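# Flip the small gear and mesh it on the tester

## Task

The small gear sits inverted between the gear tester's two centres, with its teeth higher than those of the large gear. Refit it right side up so that it meshes with the large gear. It must stay there on its own; a result the robot is still holding up does not count. Finally release the gear and pull the grippers away.

## Robot and tools

Robot: two 6-joint arms, left_arm and right_arm, each ending in a two-finger parallel gripper with a wrist camera. Their bases sit at (-0.026, +0.299, 0) m (left_arm) and (-0.026, -0.340, 0) m (right_arm), each turned slightly about z.

Scene frame: the origin is on the table surface midway between the arms. +x points out over the table, +z points up, and left_arm is on the +y side. The names left and right do not match image sides. Gripper frame: the fingers point along the gripper's +z and close along its y. The reported end_effector_position is the spot between the pads, about 1 cm short of the fingertips.

Joint ranges (rad), base to hand: waist -2.618 to 3.054, shoulder 0 to 3.142, elbow 0 to 3.142, wrist pitch -1.571 to 1.571, wrist yaw -1.571 to 1.571, wrist roll -2.094 to 2.094. The elbow cannot lock fully straight.

execute_actions(actions, pictures). actions holds at most one entry. An empty list sends nothing and simply reports the state. {"rows": [...], "steps": n} runs up to 15 control steps of 1/30 s (15 by default). Up to 15 rows are allowed, one per step, and the final row repeats if rows run out. {"steps": n} with no rows is a pause of up to 300 steps, counted from the previous result, so thinking time is included. pictures (true/false) chooses whether camera images come back. A refused call moves nothing.

Row layout: a single list of 14 numbers, each in [-1, 1], covering both arms even if one stays still: dx, dy, dz, rx, ry, rz, opening for left_arm, then the same seven for right_arm. The first six are an offset, not a pose, expressed in that gripper's own axes and measured from the gripper pose printed in the latest result showing it. Before any such result, and for the second or later call within one reply, they are measured from where the gripper is when the action begins. Every row in an action refers to that same starting pose; rows do not add up. Scale: 1.0 equals 0.6 m of translation or 180 degrees of rotation. rx, ry, rz form one rotation vector. opening is absolute: +1 is fully open (0.094 m), -1 fully closed. All-zero offsets are not a pause; they pull the gripper back to its reference pose.

move(target, speed). target is one 14-number row laid out as above, with the same offset meaning. Each gripper travels a straight line to its target, and both finish together, taking 0.5 to 10 s; anything longer is cut off at 10 s. speed is the peak path speed in m/s, 0.002 to 0.5, default 0.25, and rotation is capped at twice that value in rad/s. The opening is applied at the start. Paths ignore obstacles and the other arm, grippers trail their path and can overshoot speed near full reach. The result adds a move: line giving the ending (done, off_target, moving, held, fault), any limits (paced = the sent pose was clipped; held = some steps were blocked, after which the arm may jump quickly), and each gripper's remaining distance to its target. If only one arm is named, the other finished normally.

wait(seconds): 0 to 10 s with no new command; returns a normal result.
zoom_image(camera, region): enlarges part of the latest full image of cam_head_left, cam_head_right, cam_left_wrist or cam_right_wrist; region is [x0, y0, x1, y1] in pixels, origin top-left, no larger than 504 by 504.
read_manual(section): returns licence text ("licences"); no motion.
finished_scene(scene): ends the current scene (give its number) and grades it; cannot be undone. Replying with no tool call also ends things.

Cameras: all four images are 504x504. The head cameras are fixed pinhole-with-distortion cameras; the wrist cameras are fisheye and move with the hands. Calibration (K, distortion, T_world_to_cam) was supplied and may be off by a couple of degrees and millimetres.

Reading results: the state line lists each gripper's position (m) and quaternion (wxyz) in the scene frame; at long reach the printed position can be inaccurate. grip_measured is the finger opening on the same scale as the command; the last number of Joint positions is the opening in metres. Readings may be off by about 1 mm. Hand target shows where the controller is currently steering each gripper. HELD marks steps where part of a command was withheld; a pose unreachable line names an arm whose command the clearance check altered. Joint torques are noisy and offset. MOTOR HOT appears from 75 °C; at 90 °C that arm halts for 10 s; at 100 °C it goes limp and drops. FAULT lines report such stops.

Motion behaviour: every step, the commanded pose is clamped to within 70 mm and 16 degrees of the measured pose, and position wins over orientation when both cannot be met. After an action the arm continues only to its last clamped pose, so long moves need several calls. Arms tend to finish a centimetre or more low and can keep sinking under repeated zero offsets; to hold an arm in place, send the correction back to its desired pose in the reply's first call and zeros after, aiming higher if it still sags. The simulation keeps running while you compose a reply.

Gripping: to hold a part, command an opening below grip_measured; about 0.03 lower is firm, less is gentler. Pads give roughly 50 to 62 N, less on very thin parts, with a brief spike at first contact.

Avoid: knocking or placing anything off the table; letting the arms strike or push each other; fast impacts and targets set deep past a contact, which press hard; dropping or slamming the gear. Outside forces may occasionally tug a held part or nudge loose ones. At the end the gear must rest in mesh unaided, with both grippers open and withdrawn.

Each tool is called by a JSON object that holds its "method" and its "body".

## Session

{"method": "execute_actions", "body": {"actions": []}}

Scene clock: 0.00 s of 4200.00 s.
left_arm: end_effector_position=(+0.0360, +0.1597, +0.1469) grip_measured=+1.000 end_effector_quat_wxyz=(+0.260, +0.447, +0.846, -0.131) | right_arm: end_effector_position=(+0.4704, +0.1484, +0.3540) grip_measured=+1.000 end_effector_quat_wxyz=(+0.270, +0.322, +0.581, +0.697)
Joint positions: left_arm=[-1.404  0.539  0.715 -1.23  -0.301 -0.462  0.094] | right_arm=[0.997 2.316 2.123 0.312 0.108 1.696 0.094]
Joint velocities: left_arm=[ 0.002 -0.002  0.017  0.022  0.007  0.037  0.   ] | right_arm=[-0.007  0.007 -0.002 -0.037  0.037 -0.022  0.   ]
Joint torques (N m, as the arm reports them, + toward a larger angle): no reading
Motor temperatures (°C, as the motors report them): left_arm=[29 29 28 29 26 26] | right_arm=[27 28 27 26 28 29]
Hand target (left_arm): +0.038, +0.158, +0.153; +0.269, +0.443, +0.844, -0.137
Hand target (right_arm): +0.468, +0.147, +0.364; +0.273, +0.318, +0.576, +0.702

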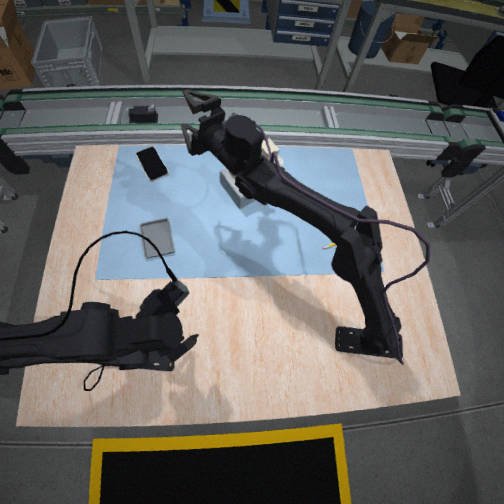

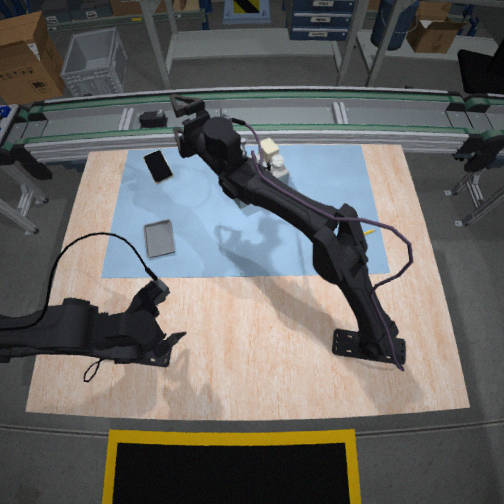

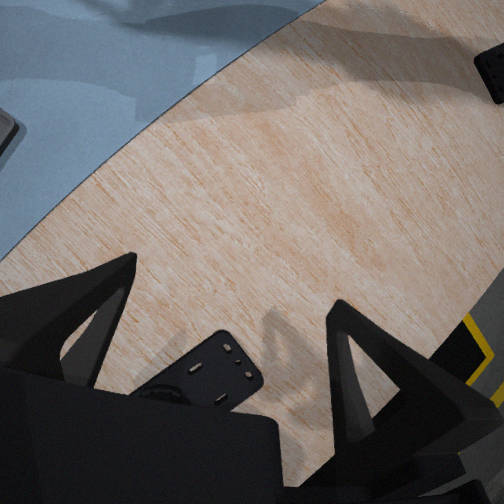

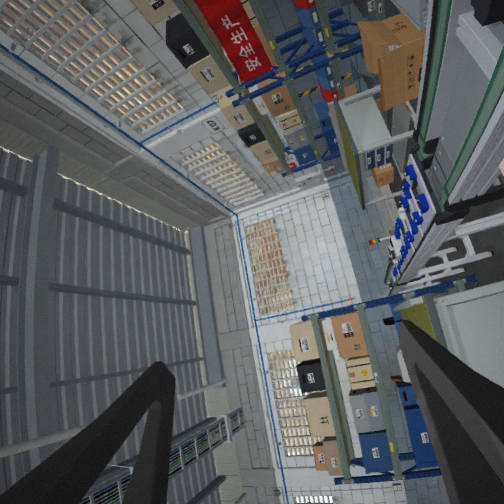

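{"method": "move", "body": {"target": [0,0,0,0,0,0,1,-0.147,0.105,-0.715,0,0,-0.52,1]}}

{"method": "zoom_image", "body": {"camera": "cam_head_left", "region": [190,110,320,240]}}

{"method": "zoom_image", "body": {"camera": "cam_head_right", "region": [190,110,320,240]}}

Scene clock: 15.30 s of 4200.00 s.
left_arm: end_effector_position=(+0.0360, +0.1597, +0.1469) grip_measured=+1.000 end_effector_quat_wxyz=(+0.260, +0.447, +0.846, -0.131) | right_arm: end_effector_position=(+0.2076, -0.2025, +0.3541) grip_measured=+1.000 end_effector_quat_wxyz=(+0.694, -0.201, +0.631, +0.282)
Joint positions: left_arm=[-1.404  0.539  0.715 -1.23  -0.301 -0.462  0.094] | right_arm=[ 0.432  0.515  0.571  0.081 -0.452  0.139  0.094]
Joint velocities: left_arm=[-0.027 -0.007 -0.002  0.007  0.007  0.022  0.   ] | right_arm=[ 0.007 -0.017 -0.007  0.007  0.037  0.022  0.   ]
Joint torques (N m, as the arm reports them, + toward a larger angle): left_arm=[-0.03  1.12  6.94  0.61 -0.16 -0.01] | right_arm=[-0.73 -0.08  5.16  1.38  0.01 -0.11]
Motor temperatures (°C, as the motors report them): left_arm=[29 29 30 30 26 26] | right_arm=[27 33 28 29 28 29]
Hand target (left_arm): +0.036, +0.160, +0.147; +0.260, +0.447, +0.846, -0.131
Hand target (right_arm): +0.205, -0.204, +0.352; +0.693, -0.204, +0.632, +0.280
Off the commanded pose (left_arm): 0.000 m, 0 deg.
Off the commanded pose (right_arm): 0.008 m, 0 deg.
After step 90, 8.27 s passed at rest.
move: done
camera_calibration (this result's frames):
cam_right_wrist: T_world_to_cam=[[0.65224, -0.665022, -0.36377, -0.136802], [-0.542793, -0.0747734, -0.836531, 0.439301], [0.529111, 0.743071, -0.40974, 0.288751], [0, 0, 0, 1]] pos_world=[0.174896, -0.272691, 0.436038]

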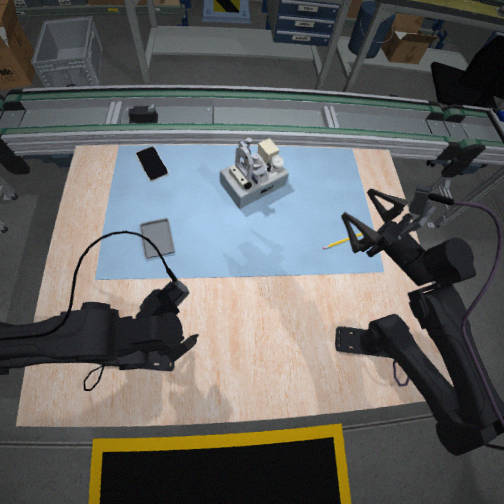

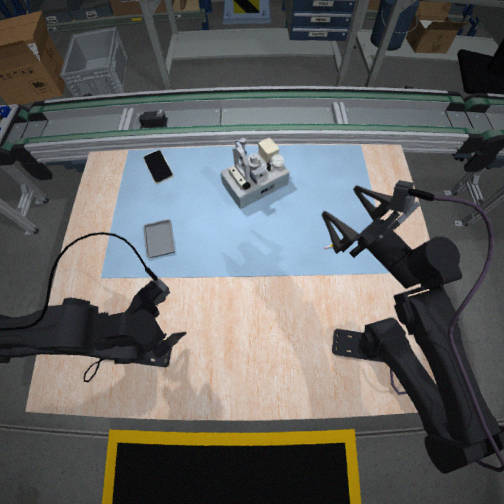

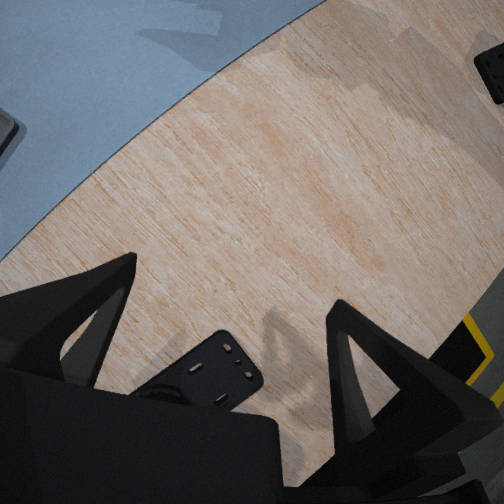

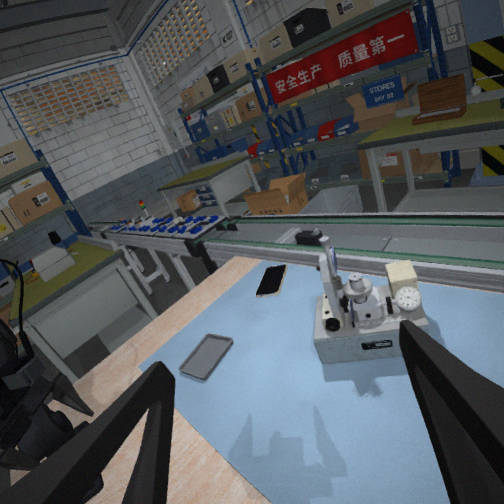

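Region (190, 110, 320, 240) of cam_head_left's 504x504 image, scaled by 3.877, with more detail than that image has.

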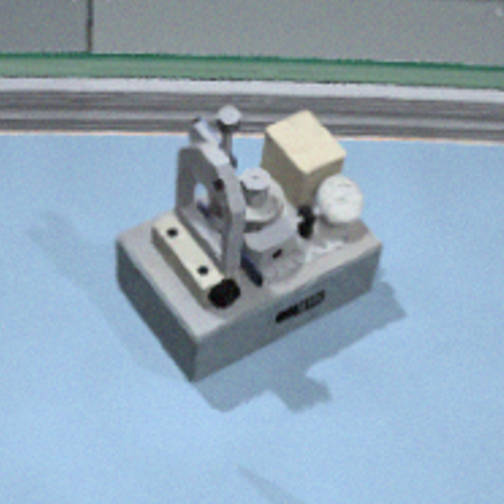

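Region (190, 110, 320, 240) of cam_head_right's 504x504 image, scaled by 3.877, with more detail than that image has.

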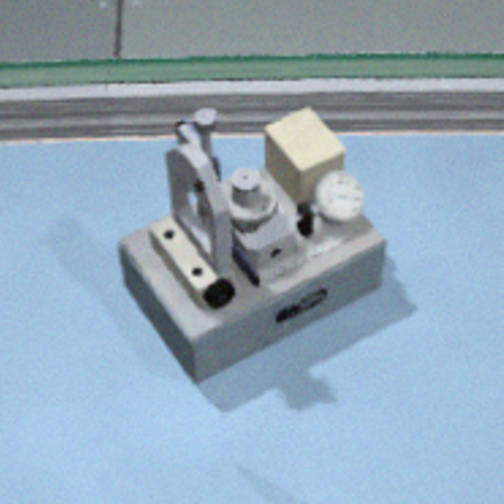

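{"method": "move", "body": {"target": [-0.317,0.49,0.168,-0.026,-0.31,-0.019,1,0.28,-0.055,0.267,0.067,0.038,-0.025,1]}}

Scene clock: 34.17 s of 4200.00 s.
left_arm: end_effector_position=(+0.3915, +0.1527, +0.1675) grip_measured=+1.000 end_effector_quat_wxyz=(+0.627, +0.299, +0.653, -0.302) | right_arm: end_effector_position=(+0.3500, -0.1084, +0.1941) grip_measured=+1.000 end_effector_quat_wxyz=(+0.671, -0.169, +0.701, +0.173)
Joint positions: left_arm=[0.075 1.797 0.644 1.106 0.843 0.015 0.094] | right_arm=[0.785 1.557 0.53  0.987 0.101 0.02  0.094]
Joint velocities: left_arm=[-0.012  0.007 -0.027  0.037 -0.007 -0.022  0.   ] | right_arm=[-0.007 -0.002  0.002 -0.066 -0.081 -0.037  0.   ]
Joint torques (N m, as the arm reports them, + toward a larger angle): left_arm=[-0.89 -7.24  8.4   1.21  0.07 -0.05] | right_arm=[ 0.63 -4.75  6.78  1.75  0.1  -0.09]
Motor temperatures (°C, as the motors report them): left_arm=[29 29 31 31 26 26] | right_arm=[27 30 29 30 28 29]
Hand target (left_arm): +0.397, +0.149, +0.181; +0.641, +0.307, +0.637, -0.299
Hand target (right_arm): +0.355, -0.103, +0.207; +0.683, -0.167, +0.689, +0.175
Off the commanded pose (left_arm): 0.010 m, 2 deg.
Off the commanded pose (right_arm): 0.015 m, 2 deg.
After step 90, 13.03 s passed at rest.
move: off_target (right_arm); limits=paced
camera_calibration (this result's frames):
cam_left_wrist: T_world_to_cam=[[-0.733465, -0.593645, 0.331082, 0.313781], [-0.577579, 0.287506, -0.764031, 0.332], [0.358375, -0.751616, -0.553752, 0.188636], [0, 0, 0, 1]] pos_world=[0.354301, 0.232604, 0.254228]
cam_right_wrist: T_world_to_cam=[[0.462422, -0.829574, -0.313008, -0.186562], [-0.6392, -0.0672468, -0.766095, 0.410731], [0.614483, 0.554333, -0.56136, 0.056984], [0, 0, 0, 1]] pos_world=[0.313793, -0.158734, 0.288252]

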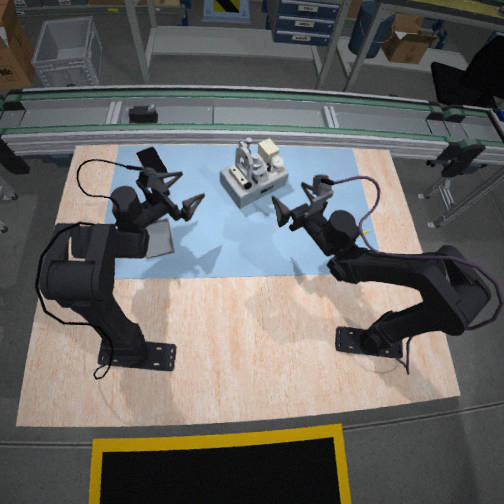

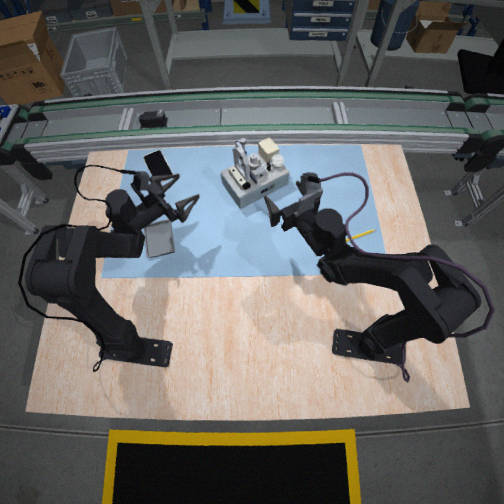

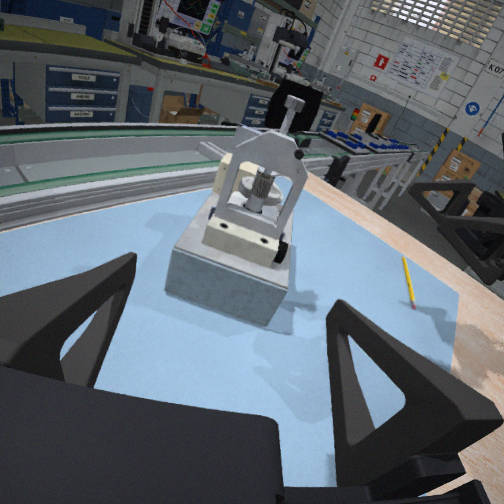

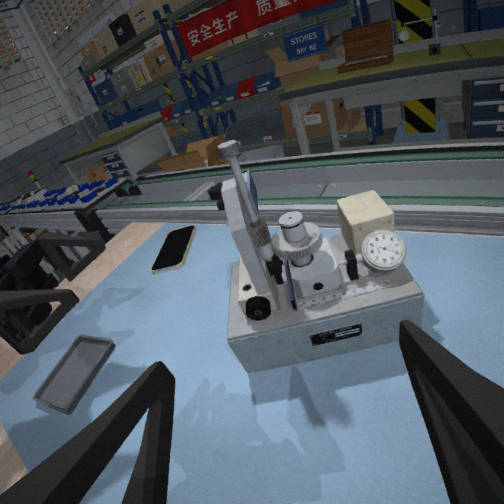

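{"method": "zoom_image", "body": {"camera": "cam_left_wrist", "region": [170,80,370,280]}}

{"method": "zoom_image", "body": {"camera": "cam_right_wrist", "region": [190,130,400,340]}}

Region (170, 80, 370, 280) of cam_left_wrist's 504x504 image, scaled by 2.520, with more detail than that image has.

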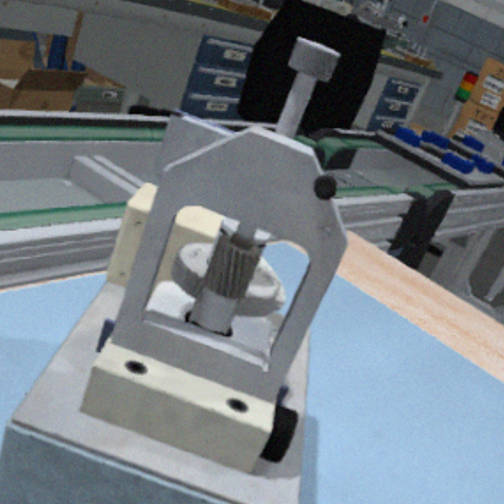

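Region (190, 130, 400, 340) of cam_right_wrist's 504x504 image, scaled by 2.400, with more detail than that image has.

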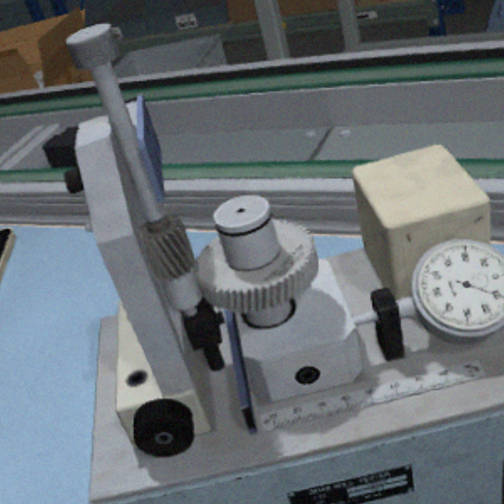

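{"method": "move", "body": {"target": [0.025,-0.032,0.198,0.045,-0.012,0,-0.36,-0.102,0.018,0.213,0,-0.012,0,-0.15], "speed": 0.15}}

Scene clock: 70.60 s of 4200.00 s.
left_arm: end_effector_position=(+0.4461, +0.0527, +0.1378) grip_measured=-0.358 end_effector_quat_wxyz=(+0.604, +0.337, +0.627, -0.358) | right_arm: end_effector_position=(+0.4543, -0.0384, +0.2463) grip_measured=-0.148 end_effector_quat_wxyz=(+0.683, -0.165, +0.689, +0.178)
Joint positions: left_arm=[-0.135  2.151  1.008  1.123  0.783 -0.028  0.03 ] | right_arm=[0.785 1.877 1.127 0.746 0.101 0.02  0.04 ]
Joint velocities: left_arm=[-0.012  0.022  0.002 -0.081 -0.037  0.007  0.   ] | right_arm=[-0.007 -0.007 -0.012 -0.022  0.051 -0.051 -0.   ]
Joint torques (N m, as the arm reports them, + toward a larger angle): left_arm=[ -0.25 -10.66   8.59   1.08  -0.05  -0.02] | right_arm=[-0.38 -9.02  7.38  1.47 -0.02 -0.04]
Motor temperatures (°C, as the motors report them): left_arm=[29 32 33 34 26 26] | right_arm=[27 30 30 32 28 29]
Hand target (left_arm): +0.453, +0.051, +0.149; +0.616, +0.337, +0.618, -0.353
Hand target (right_arm): +0.459, -0.037, +0.251; +0.684, -0.166, +0.688, +0.177
Off the commanded pose (left_arm): 0.013 m, 2 deg.
Off the commanded pose (right_arm): 0.007 m, 0 deg.
After step 90, 31.87 s passed at rest.
move: off_target (left_arm)
camera_calibration (this result's frames):
cam_left_wrist: T_world_to_cam=[[-0.810418, -0.468482, 0.351777, 0.329245], [-0.535847, 0.350008, -0.76835, 0.34831], [0.236833, -0.811184, -0.534688, 0.132229], [0, 0, 0, 1]] pos_world=[0.422151, 0.139596, 0.222505]
cam_right_wrist: T_world_to_cam=[[0.471882, -0.823226, -0.315636, -0.163806], [-0.61584, -0.0515735, -0.786181, 0.517026], [0.630927, 0.565366, -0.531312, -0.0310326], [0, 0, 0, 1]] pos_world=[0.415282, -0.0906396, 0.338285]

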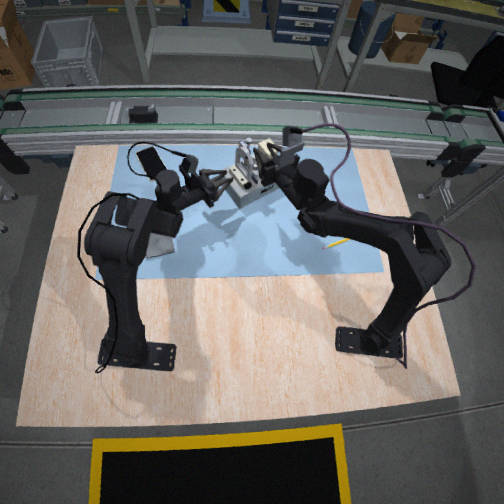

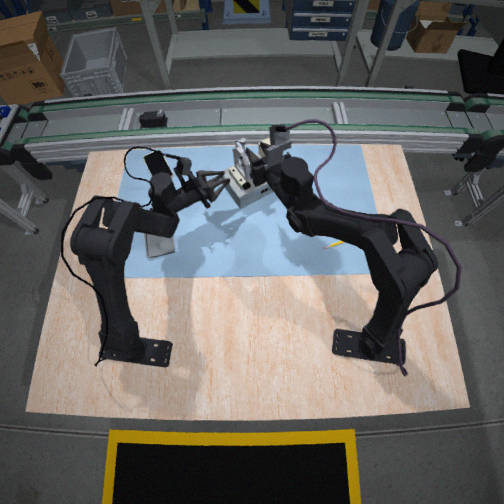

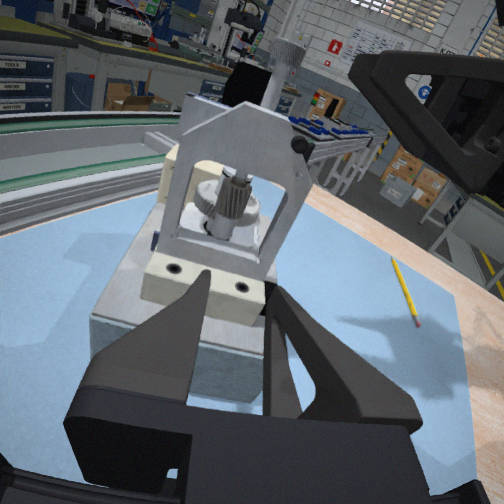

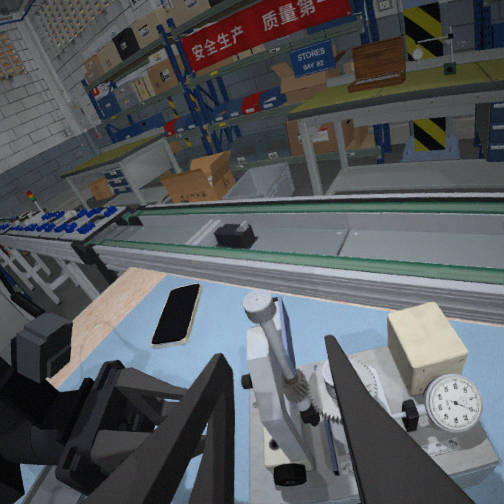

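{"method": "move", "body": {"target": [-0.015,0.012,0.085,0,-0.01,0,-0.36,0.018,0.012,0.055,0,0,0,-0.15], "speed": 0.06}}

Scene clock: 82.43 s of 4200.00 s.
left_arm: end_effector_position=(+0.4731, +0.0166, +0.1343) grip_measured=-0.358 end_effector_quat_wxyz=(+0.603, +0.332, +0.626, -0.367) | right_arm: end_effector_position=(+0.4778, -0.0231, +0.2270) grip_measured=-0.148 end_effector_quat_wxyz=(+0.678, -0.166, +0.695, +0.175)
Joint positions: left_arm=[-0.2    2.262  1.188  1.069  0.726 -0.056  0.03 ] | right_arm=[0.785 2.    1.233 0.746 0.103 0.02  0.04 ]
Joint velocities: left_arm=[ 0.002  0.002  0.017  0.051 -0.037 -0.007 -0.001] | right_arm=[-0.032 -0.022  0.002 -0.022  0.022 -0.037  0.   ]
Joint torques (N m, as the arm reports them, + toward a larger angle): left_arm=[ -0.71 -11.61   8.89   1.07  -0.14  -0.02] | right_arm=[  0.88 -10.32   7.36   1.56   0.1    0.  ]
Motor temperatures (°C, as the motors report them): left_arm=[29 34 33 34 26 26] | right_arm=[27 31 30 32 28 29]
Hand target (left_arm): +0.479, +0.014, +0.146; +0.614, +0.331, +0.617, -0.364
Hand target (right_arm): +0.479, -0.016, +0.235; +0.683, -0.165, +0.689, +0.178
Off the commanded pose (left_arm): 0.013 m, 2 deg.
Off the commanded pose (right_arm): 0.011 m, 1 deg.
After step 90, 7.63 s passed at rest.
move: off_target (left_arm, right_arm)
camera_calibration (this result's frames):
cam_left_wrist: T_world_to_cam=[[-0.810427, -0.456333, 0.36738, 0.333117], [-0.540588, 0.340841, -0.76915, 0.37524], [0.22577, -0.821941, -0.522915, 0.0984471], [0, 0, 0, 1]] pos_world=[0.450591, 0.105033, 0.217714]
cam_right_wrist: T_world_to_cam=[[0.465707, -0.827186, -0.314454, -0.16581], [-0.626601, -0.0573137, -0.77723, 0.520102], [0.624891, 0.558998, -0.545007, -0.0588725], [0, 0, 0, 1]] pos_world=[0.439904, -0.0744371, 0.320013]

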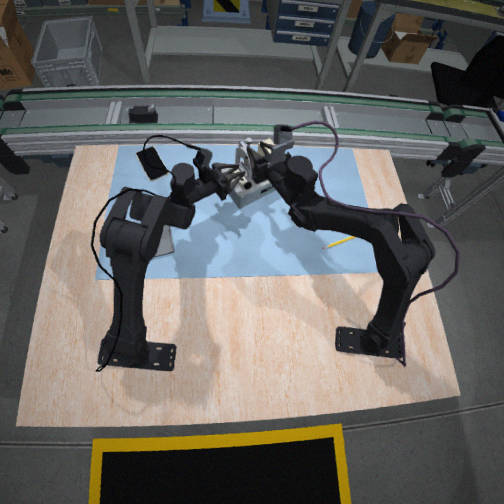

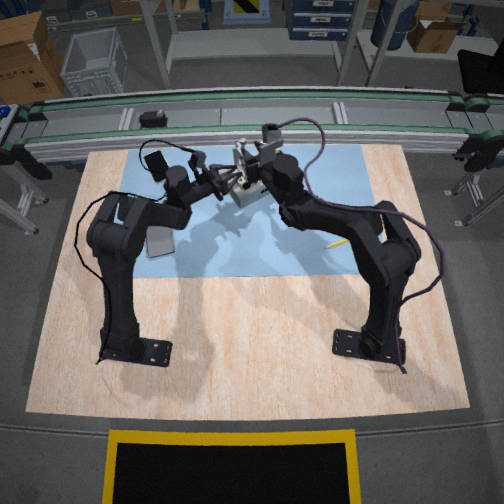

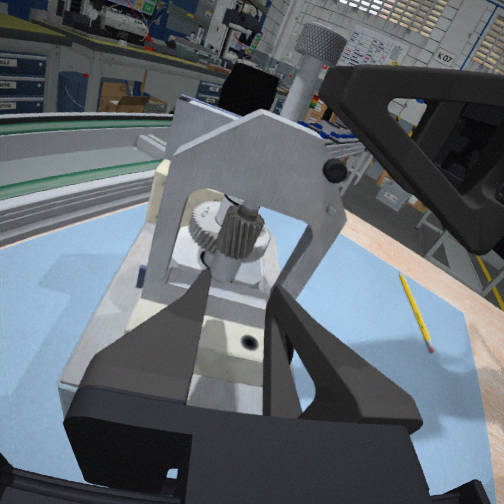

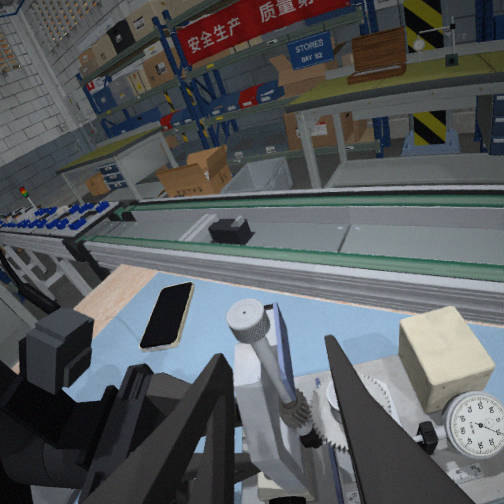

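{"method": "move", "body": {"target": [-0.028,0.008,0.06,0,-0.01,0.01,-0.36,-0.022,0.017,0.035,0,-0.006,0,-0.15], "speed": 0.03}}

Scene clock: 90.83 s of 4200.00 s.
left_arm: end_effector_position=(+0.4756, +0.0117, +0.1259) grip_measured=-0.359 end_effector_quat_wxyz=(+0.584, +0.344, +0.627, -0.384) | right_arm: end_effector_position=(+0.4894, -0.0098, +0.2364) grip_measured=-0.148 end_effector_quat_wxyz=(+0.684, -0.164, +0.688, +0.178)
Joint positions: left_arm=[-0.194  2.295  1.237  1.026  0.779 -0.057  0.03 ] | right_arm=[0.795 2.047 1.328 0.718 0.113 0.02  0.04 ]
Joint velocities: left_arm=[-0.022 -0.032  0.017  0.051  0.081  0.037  0.   ] | right_arm=[-0.007  0.007 -0.002 -0.066 -0.066 -0.066  0.001]
Joint torques (N m, as the arm reports them, + toward a larger angle): left_arm=[ -4.7  -11.06  13.47   1.05  -0.97   0.11] | right_arm=[  0.64 -10.6    7.51   1.52   0.12  -0.02]
Motor temperatures (°C, as the motors report them): left_arm=[29 36 34 34 26 26] | right_arm=[27 32 31 32 28 29]
Hand target (left_arm): +0.491, -0.008, +0.152; +0.618, +0.335, +0.610, -0.365
Hand target (right_arm): +0.492, -0.004, +0.240; +0.685, -0.164, +0.688, +0.177
Off the commanded pose (left_arm): 0.040 m, 5 deg.
Off the commanded pose (right_arm): 0.007 m, 0 deg.
After step 90, 3.83 s passed at rest.
move: off_target (left_arm)
camera_calibration (this result's frames):
cam_left_wrist: T_world_to_cam=[[-0.820795, -0.420326, 0.386809, 0.338089], [-0.544636, 0.371676, -0.751817, 0.371145], [0.172241, -0.827758, -0.533994, 0.11645], [0, 0, 0, 1]] pos_world=[0.459583, 0.100554, 0.210441]
cam_right_wrist: T_world_to_cam=[[0.471129, -0.823616, -0.315744, -0.159533], [-0.614662, -0.0498126, -0.787216, 0.532025], [0.632636, 0.564956, -0.529713, -0.0757968], [0, 0, 0, 1]] pos_world=[0.450128, -0.0620705, 0.328296]

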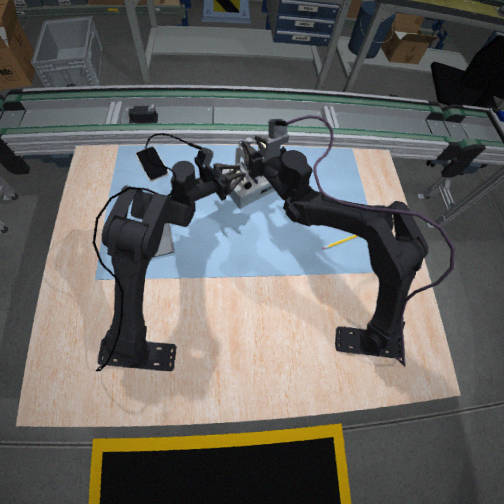

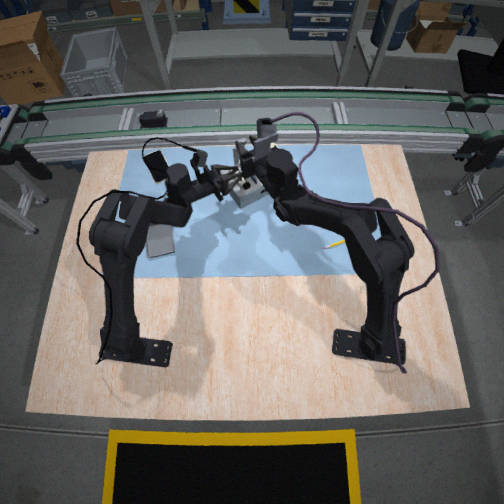

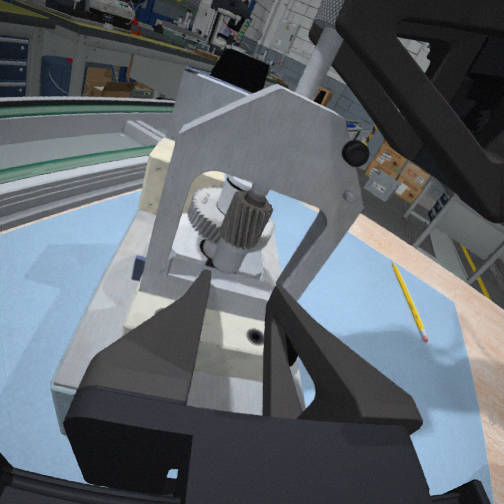

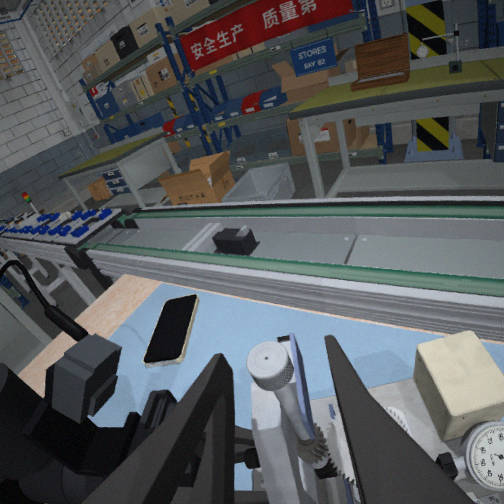

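{"method": "execute_actions", "body": {"actions": [{"rows":[[-0.02,0,-0.01,-0.015,-0.02,0.01,-0.36,-0.006,0.005,0.02,0,0,0,-0.15],[-0.02,0,-0.01,-0.015,-0.02,0.01,-0.36,-0.006,0.005,0.02,0,0,0,-0.15],[-0.02,0,-0.01,-0.015,-0.02,0.01,-0.36,-0.006,0.005,0.02,0,0,0,-0.15],[-0.03,0,-0.01,-0.015,-0.02,0.01,-0.36,-0.006,0.005,0.02,0,0,0,-0.15],[-0.04,0,-0.01,-0.015,-0.02,0.01,-0.36,-0.006,0.005,0.02,0,0,0,-0.15],[-0.055,0.008,-0.005,-0.015,-0.02,0.01,-0.36,-0.006,0.005,0.02,0,0,0,-0.15]]}]}}

{"method": "wait", "body": {"seconds": 0.5}}

Scene clock: 98.90 s of 4200.00 s.
left_arm: end_effector_position=(+0.4749, +0.0185, +0.1362) grip_measured=-0.359 end_effector_quat_wxyz=(+0.599, +0.328, +0.626, -0.376) | right_arm: end_effector_position=(+0.4955, -0.0057, +0.2349) grip_measured=-0.148 end_effector_quat_wxyz=(+0.682, -0.164, +0.690, +0.177)
Joint positions: left_arm=[-0.192  2.265  1.198  1.068  0.742 -0.078  0.03 ] | right_arm=[0.795 2.073 1.366 0.701 0.114 0.02  0.04 ]
Joint velocities: left_arm=[-0.002 -0.002 -0.022  0.022 -0.037 -0.051 -0.001] | right_arm=[ 0.002 -0.012  0.002 -0.022  0.051 -0.022 -0.002]
Joint torques (N m, as the arm reports them, + toward a larger angle): left_arm=[ -0.08 -13.62   8.64   1.09  -0.14   0.03] | right_arm=[  0.29 -10.96   7.57   1.48   0.05   0.  ]
Motor temperatures (°C, as the motors report them): left_arm=[29 37 36 34 26 26] | right_arm=[27 33 31 32 28 29]
Hand target (left_arm): +0.480, +0.017, +0.158; +0.617, +0.328, +0.612, -0.370
Hand target (right_arm): +0.498, -0.002, +0.240; +0.684, -0.164, +0.688, +0.178
Off the commanded pose (left_arm): 0.023 m, 3 deg.
Off the commanded pose (right_arm): 0.007 m, 0 deg.
Steps of this call (steps 1 to 90: nothing new was sent; then 4.57 s passed at rest; steps 91 to 105: all 15 steps of this action). Readings (end_effector_position):
91: left_arm (+0.4753, +0.0140, +0.1245) | right_arm (+0.4902, -0.0094, +0.2354)
92: left_arm (+0.4746, +0.0152, +0.1246) | right_arm (+0.4920, -0.0082, +0.2365)
94: left_arm (+0.4731, +0.0167, +0.1224) | right_arm (+0.4945, -0.0064, +0.2373)
98: left_arm (+0.4742, +0.0179, +0.1252) | right_arm (+0.4955, -0.0058, +0.2359)
105: the state above
camera_calibration (this result's frames):
cam_left_wrist: T_world_to_cam=[[-0.808786, -0.444813, 0.384717, 0.331372], [-0.548582, 0.334859, -0.766112, 0.380475], [0.211951, -0.830669, -0.514846, 0.106264], [0, 0, 0, 1]] pos_world=[0.454208, 0.108263, 0.218711]
cam_right_wrist: T_world_to_cam=[[0.46931, -0.824792, -0.315382, -0.158777], [-0.617666, -0.0513799, -0.78476, 0.535664], [0.63106, 0.563096, -0.533559, -0.0811106], [0, 0, 0, 1]] pos_world=[0.456563, -0.0577625, 0.327015]

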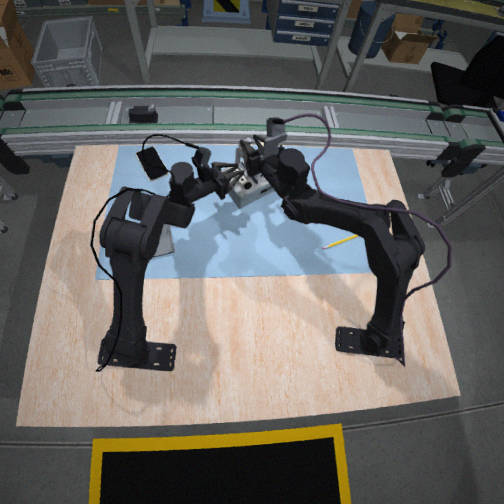

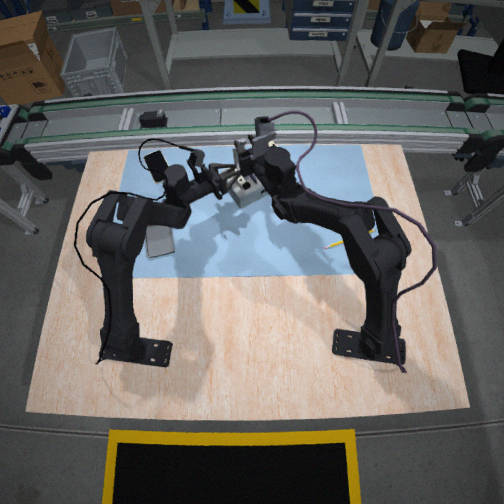

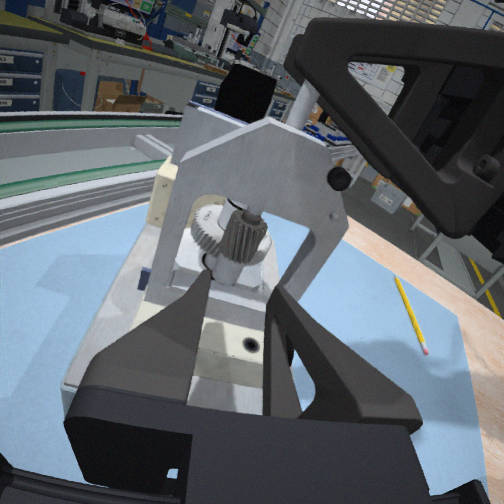

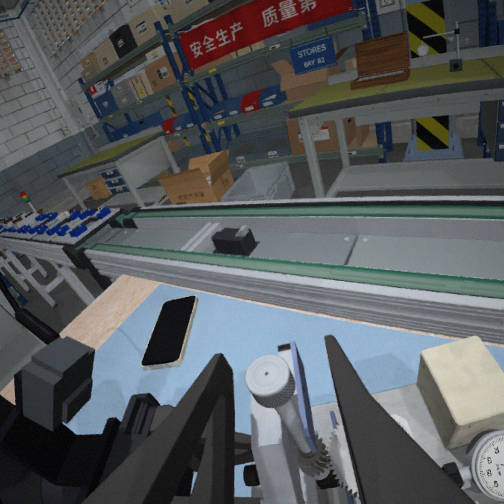

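Scene clock: 99.40 s of 4200.00 s.
left_arm: end_effector_position=(+0.4751, +0.0186, +0.1359) grip_measured=-0.359 end_effector_quat_wxyz=(+0.599, +0.327, +0.627, -0.376) | right_arm: end_effector_position=(+0.4955, -0.0057, +0.2348) grip_measured=-0.148 end_effector_quat_wxyz=(+0.682, -0.164, +0.690, +0.177)
Joint positions: left_arm=[-0.192  2.265  1.198  1.067  0.741 -0.079  0.03 ] | right_arm=[0.795 2.073 1.366 0.701 0.114 0.02  0.04 ]
Joint velocities: left_arm=[ 0.002 -0.002 -0.017  0.022  0.022  0.007  0.001] | right_arm=[-0.012 -0.012  0.002 -0.007  0.007  0.051 -0.001]
Joint torques (N m, as the arm reports them, + toward a larger angle): left_arm=[ -0.38 -13.64   8.42   1.07  -0.12   0.  ] | right_arm=[  0.3  -10.95   7.56   1.49   0.05   0.  ]
Motor temperatures (°C, as the motors report them): left_arm=[29 37 36 34 26 26] | right_arm=[27 33 31 32 28 29]
Hand target (left_arm): +0.480, +0.017, +0.158; +0.617, +0.328, +0.612, -0.370
Hand target (right_arm): +0.498, -0.002, +0.240; +0.684, -0.164, +0.688, +0.178
Off the commanded pose (left_arm): 0.023 m, 3 deg.
Off the commanded pose (right_arm): 0.007 m, 0 deg.
Steps of this call (steps 1 to 15: nothing new was sent). Readings (end_effector_position):
1: left_arm (+0.4749, +0.0185, +0.1360) | right_arm (+0.4955, -0.0057, +0.2349)
2: left_arm (+0.4749, +0.0185, +0.1359) | right_arm (+0.4955, -0.0057, +0.2348)
4: left_arm (+0.4750, +0.0186, +0.1359) | right_arm (+0.4955, -0.0057, +0.2348)
8: left_arm (+0.4750, +0.0186, +0.1359) | right_arm (+0.4955, -0.0057, +0.2348)
15: the state above
camera_calibration (this result's frames):
cam_left_wrist: T_world_to_cam=[[-0.80729, -0.446072, 0.386396, 0.330826], [-0.550713, 0.334073, -0.764925, 0.381188], [0.212128, -0.83031, -0.515351, 0.106147], [0, 0, 0, 1]] pos_world=[0.454481, 0.108363, 0.218453]
cam_right_wrist: T_world_to_cam=[[0.469211, -0.82486, -0.315351, -0.158765], [-0.617913, -0.0515492, -0.784555, 0.535663], [0.630892, 0.562981, -0.533879, -0.0810028], [0, 0, 0, 1]] pos_world=[0.456591, -0.057743, 0.326944]

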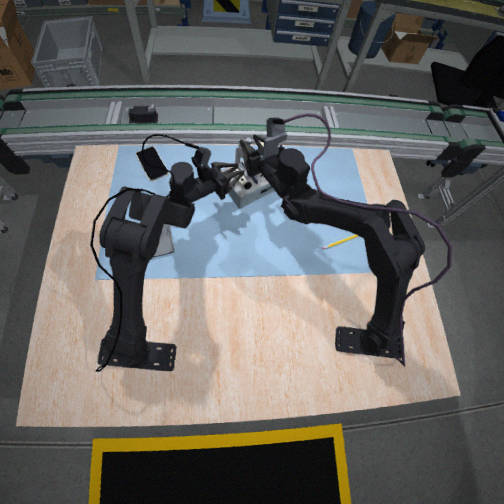

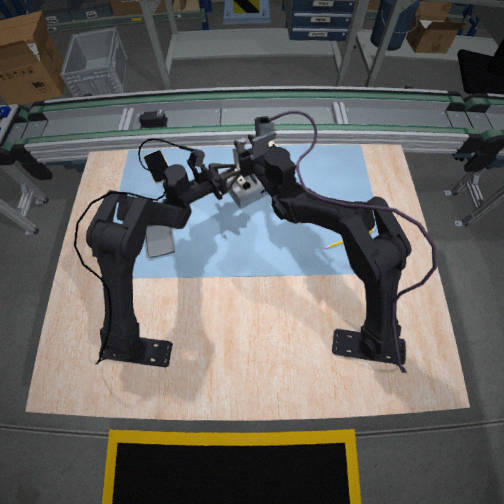

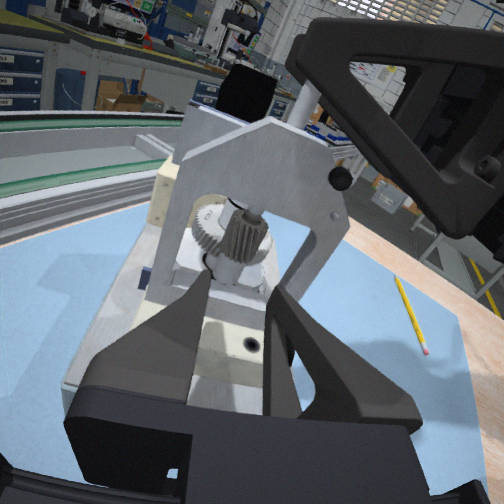

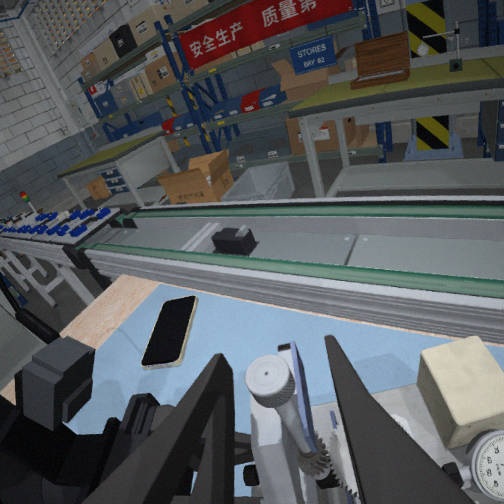

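{"method": "execute_actions", "body": {"actions": [{"rows":[[-0.057,0.006,0.006,0,-0.02,0.02,-0.36,-0.008,0.008,0.006,0,0,0,-0.6]]}]}}

Scene clock: 104.37 s of 4200.00 s.
left_arm: end_effector_position=(+0.4751, +0.0186, +0.1360) grip_measured=-0.359 end_effector_quat_wxyz=(+0.599, +0.328, +0.627, -0.376) | right_arm: end_effector_position=(+0.4946, -0.0043, +0.2333) grip_measured=-0.598 end_effector_quat_wxyz=(+0.680, -0.166, +0.692, +0.177)
Joint positions: left_arm=[-0.192  2.265  1.198  1.067  0.741 -0.079  0.03 ] | right_arm=[0.798 2.073 1.366 0.695 0.115 0.02  0.019]
Joint velocities: left_arm=[-0.002  0.002  0.002 -0.066  0.007 -0.007 -0.   ] | right_arm=[-0.002 -0.012  0.002  0.007 -0.007 -0.066 -0.001]
Joint torques (N m, as the arm reports them, + toward a larger angle): left_arm=[  0.45 -14.11   9.45   1.2   -0.04   0.1 ] | right_arm=[  0.55 -11.35   7.38   1.49   0.11   0.  ]
Motor temperatures (°C, as the motors report them): left_arm=[29 38 36 34 26 26] | right_arm=[27 33 31 32 28 29]
Hand target (left_arm): +0.481, +0.019, +0.169; +0.629, +0.336, +0.597, -0.367
Hand target (right_arm): +0.496, +0.000, +0.240; +0.682, -0.165, +0.690, +0.177
Off the commanded pose (left_arm): 0.034 m, 5 deg.
Off the commanded pose (right_arm): 0.008 m, 0 deg.
Steps of this call (steps 1 to 90: nothing new was sent; then 1.47 s passed at rest; steps 91 to 105: all 15 steps of this action). Readings (end_effector_position):
91: left_arm (+0.4751, +0.0186, +0.1359) | right_arm (+0.4956, -0.0058, +0.2346)
92: left_arm (+0.4751, +0.0186, +0.1359) | right_arm (+0.4956, -0.0058, +0.2344)
94: left_arm (+0.4751, +0.0186, +0.1359) | right_arm (+0.4952, -0.0052, +0.2342)
98: left_arm (+0.4751, +0.0186, +0.1360) | right_arm (+0.4945, -0.0042, +0.2336)
105: the state above
camera_calibration (this result's frames):
cam_left_wrist: T_world_to_cam=[[-0.807571, -0.445985, 0.385909, 0.330965], [-0.550155, 0.333899, -0.765402, 0.381109], [0.212503, -0.830427, -0.515008, 0.106004], [0, 0, 0, 1]] pos_world=[0.454421, 0.108382, 0.218572]
cam_right_wrist: T_world_to_cam=[[0.469202, -0.825059, -0.314845, -0.157758], [-0.621742, -0.0554478, -0.781257, 0.535076], [0.627125, 0.56232, -0.53899, -0.0789524], [0, 0, 0, 1]] pos_world=[0.456213, -0.056094, 0.325808]

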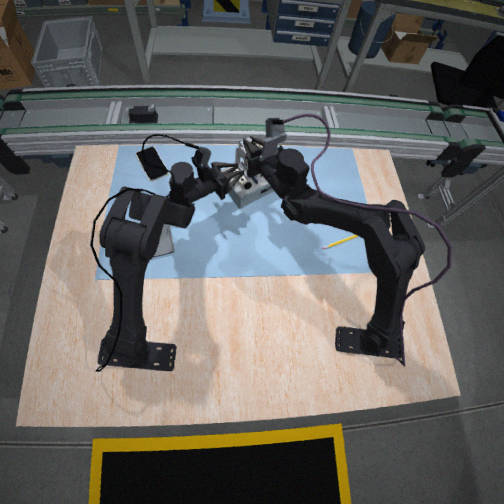

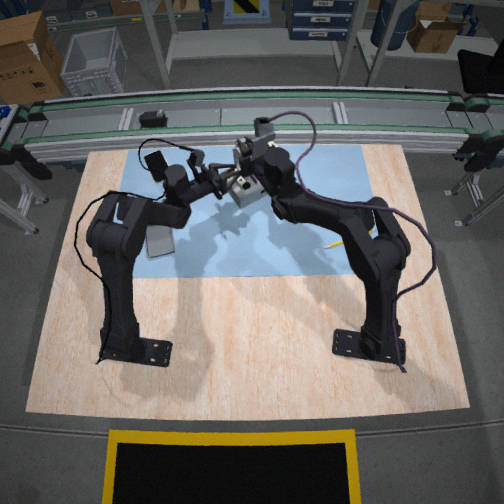

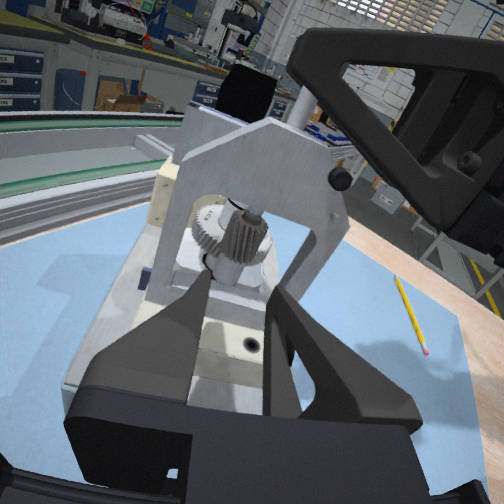

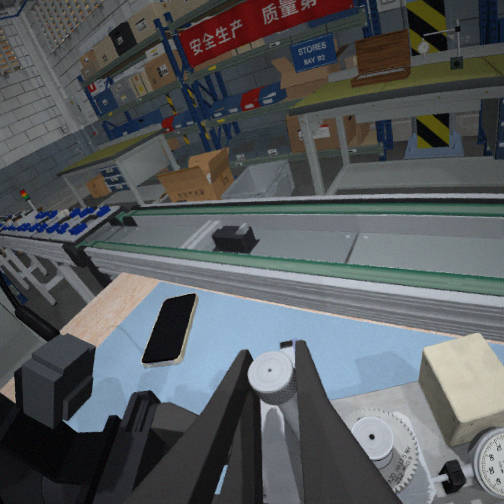

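Heavy stiction on left.

{"method": "execute_actions", "body": {"actions": [{"rows":[[-0.07,0.006,0.0,0,-0.028,0.03,-0.36,-0.01,0.004,0.006,0,0,0,-0.62]]}]}}

Scene clock: 107.83 s of 4200.00 s.
left_arm: end_effector_position=(+0.4747, +0.0187, +0.1484) grip_measured=-0.359 end_effector_quat_wxyz=(+0.616, +0.334, +0.610, -0.371) | right_arm: end_effector_position=(+0.4946, -0.0044, +0.2310) grip_measured=-0.618 end_effector_quat_wxyz=(+0.677, -0.167, +0.695, +0.175)
Joint positions: left_arm=[-0.192  2.255  1.198  1.102  0.741 -0.071  0.03 ] | right_arm=[0.798 2.073 1.366 0.685 0.115 0.02  0.018]
Joint velocities: left_arm=[-0.002  0.007 -0.012 -0.022 -0.022  0.007 -0.   ] | right_arm=[-0.007  0.017 -0.007 -0.022 -0.007  0.007 -0.   ]
Joint torques (N m, as the arm reports them, + toward a larger angle): left_arm=[  0.99 -13.74   8.71   1.25   0.03   0.08] | right_arm=[  0.34 -11.59   7.43   1.49   0.06   0.  ]
Motor temperatures (°C, as the motors report them): left_arm=[29 39 36 35 26 26] | right_arm=[27 33 31 32 28 29]
Hand target (left_arm): +0.480, +0.022, +0.177; +0.643, +0.341, +0.584, -0.361
Hand target (right_arm): +0.496, -0.001, +0.239; +0.680, -0.166, +0.692, +0.177
Off the commanded pose (left_arm): 0.030 m, 5 deg.
Off the commanded pose (right_arm): 0.009 m, 1 deg.
Steps of this call (steps 1 to 89: nothing new was sent; steps 90 to 104: all 15 steps of this action). Readings (end_effector_position):
90: left_arm (+0.4751, +0.0186, +0.1370) | right_arm (+0.4946, -0.0044, +0.2330)
91: left_arm (+0.4751, +0.0186, +0.1380) | right_arm (+0.4946, -0.0044, +0.2327)
93: left_arm (+0.4750, +0.0187, +0.1413) | right_arm (+0.4946, -0.0044, +0.2320)
97: left_arm (+0.4748, +0.0187, +0.1472) | right_arm (+0.4946, -0.0044, +0.2313)
104: the state above
camera_calibration (this result's frames):
cam_left_wrist: T_world_to_cam=[[-0.825731, -0.442705, 0.349542, 0.339899], [-0.511549, 0.326637, -0.794749, 0.376506], [0.237666, -0.835057, -0.49618, 0.0978987], [0, 0, 0, 1]] pos_world=[0.449999, 0.109245, 0.228994]
cam_right_wrist: T_world_to_cam=[[0.466519, -0.826875, -0.314067, -0.1574], [-0.627628, -0.059265, -0.776254, 0.53504], [0.623252, 0.559255, -0.546618, -0.076461], [0, 0, 0, 1]] pos_world=[0.456891, -0.0556794, 0.324098]

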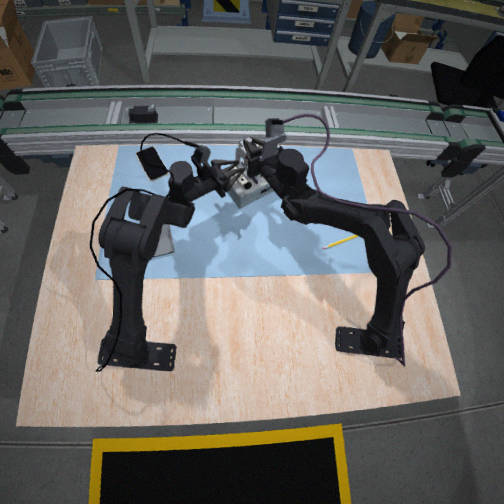

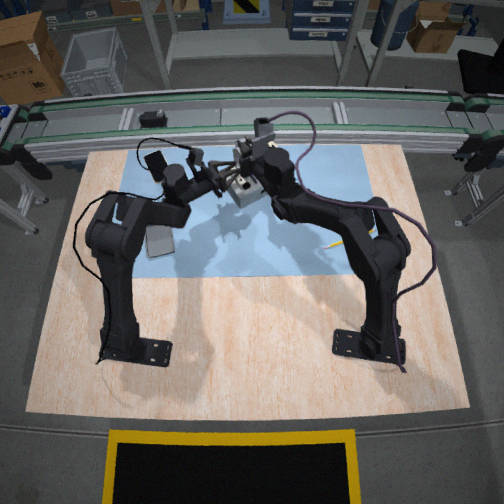

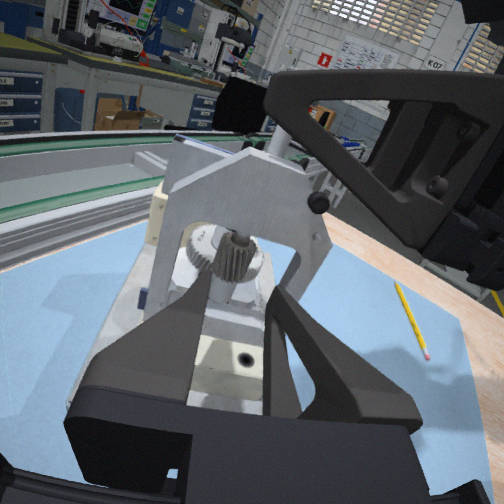

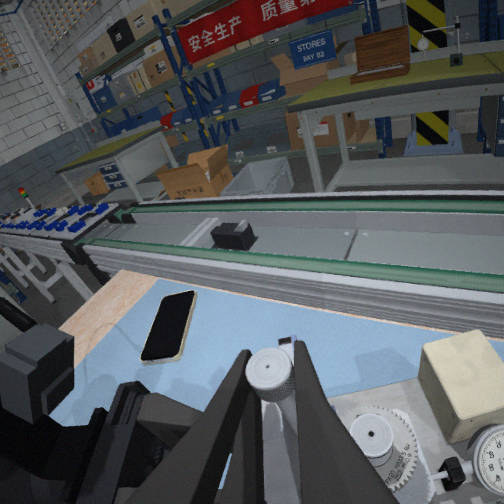

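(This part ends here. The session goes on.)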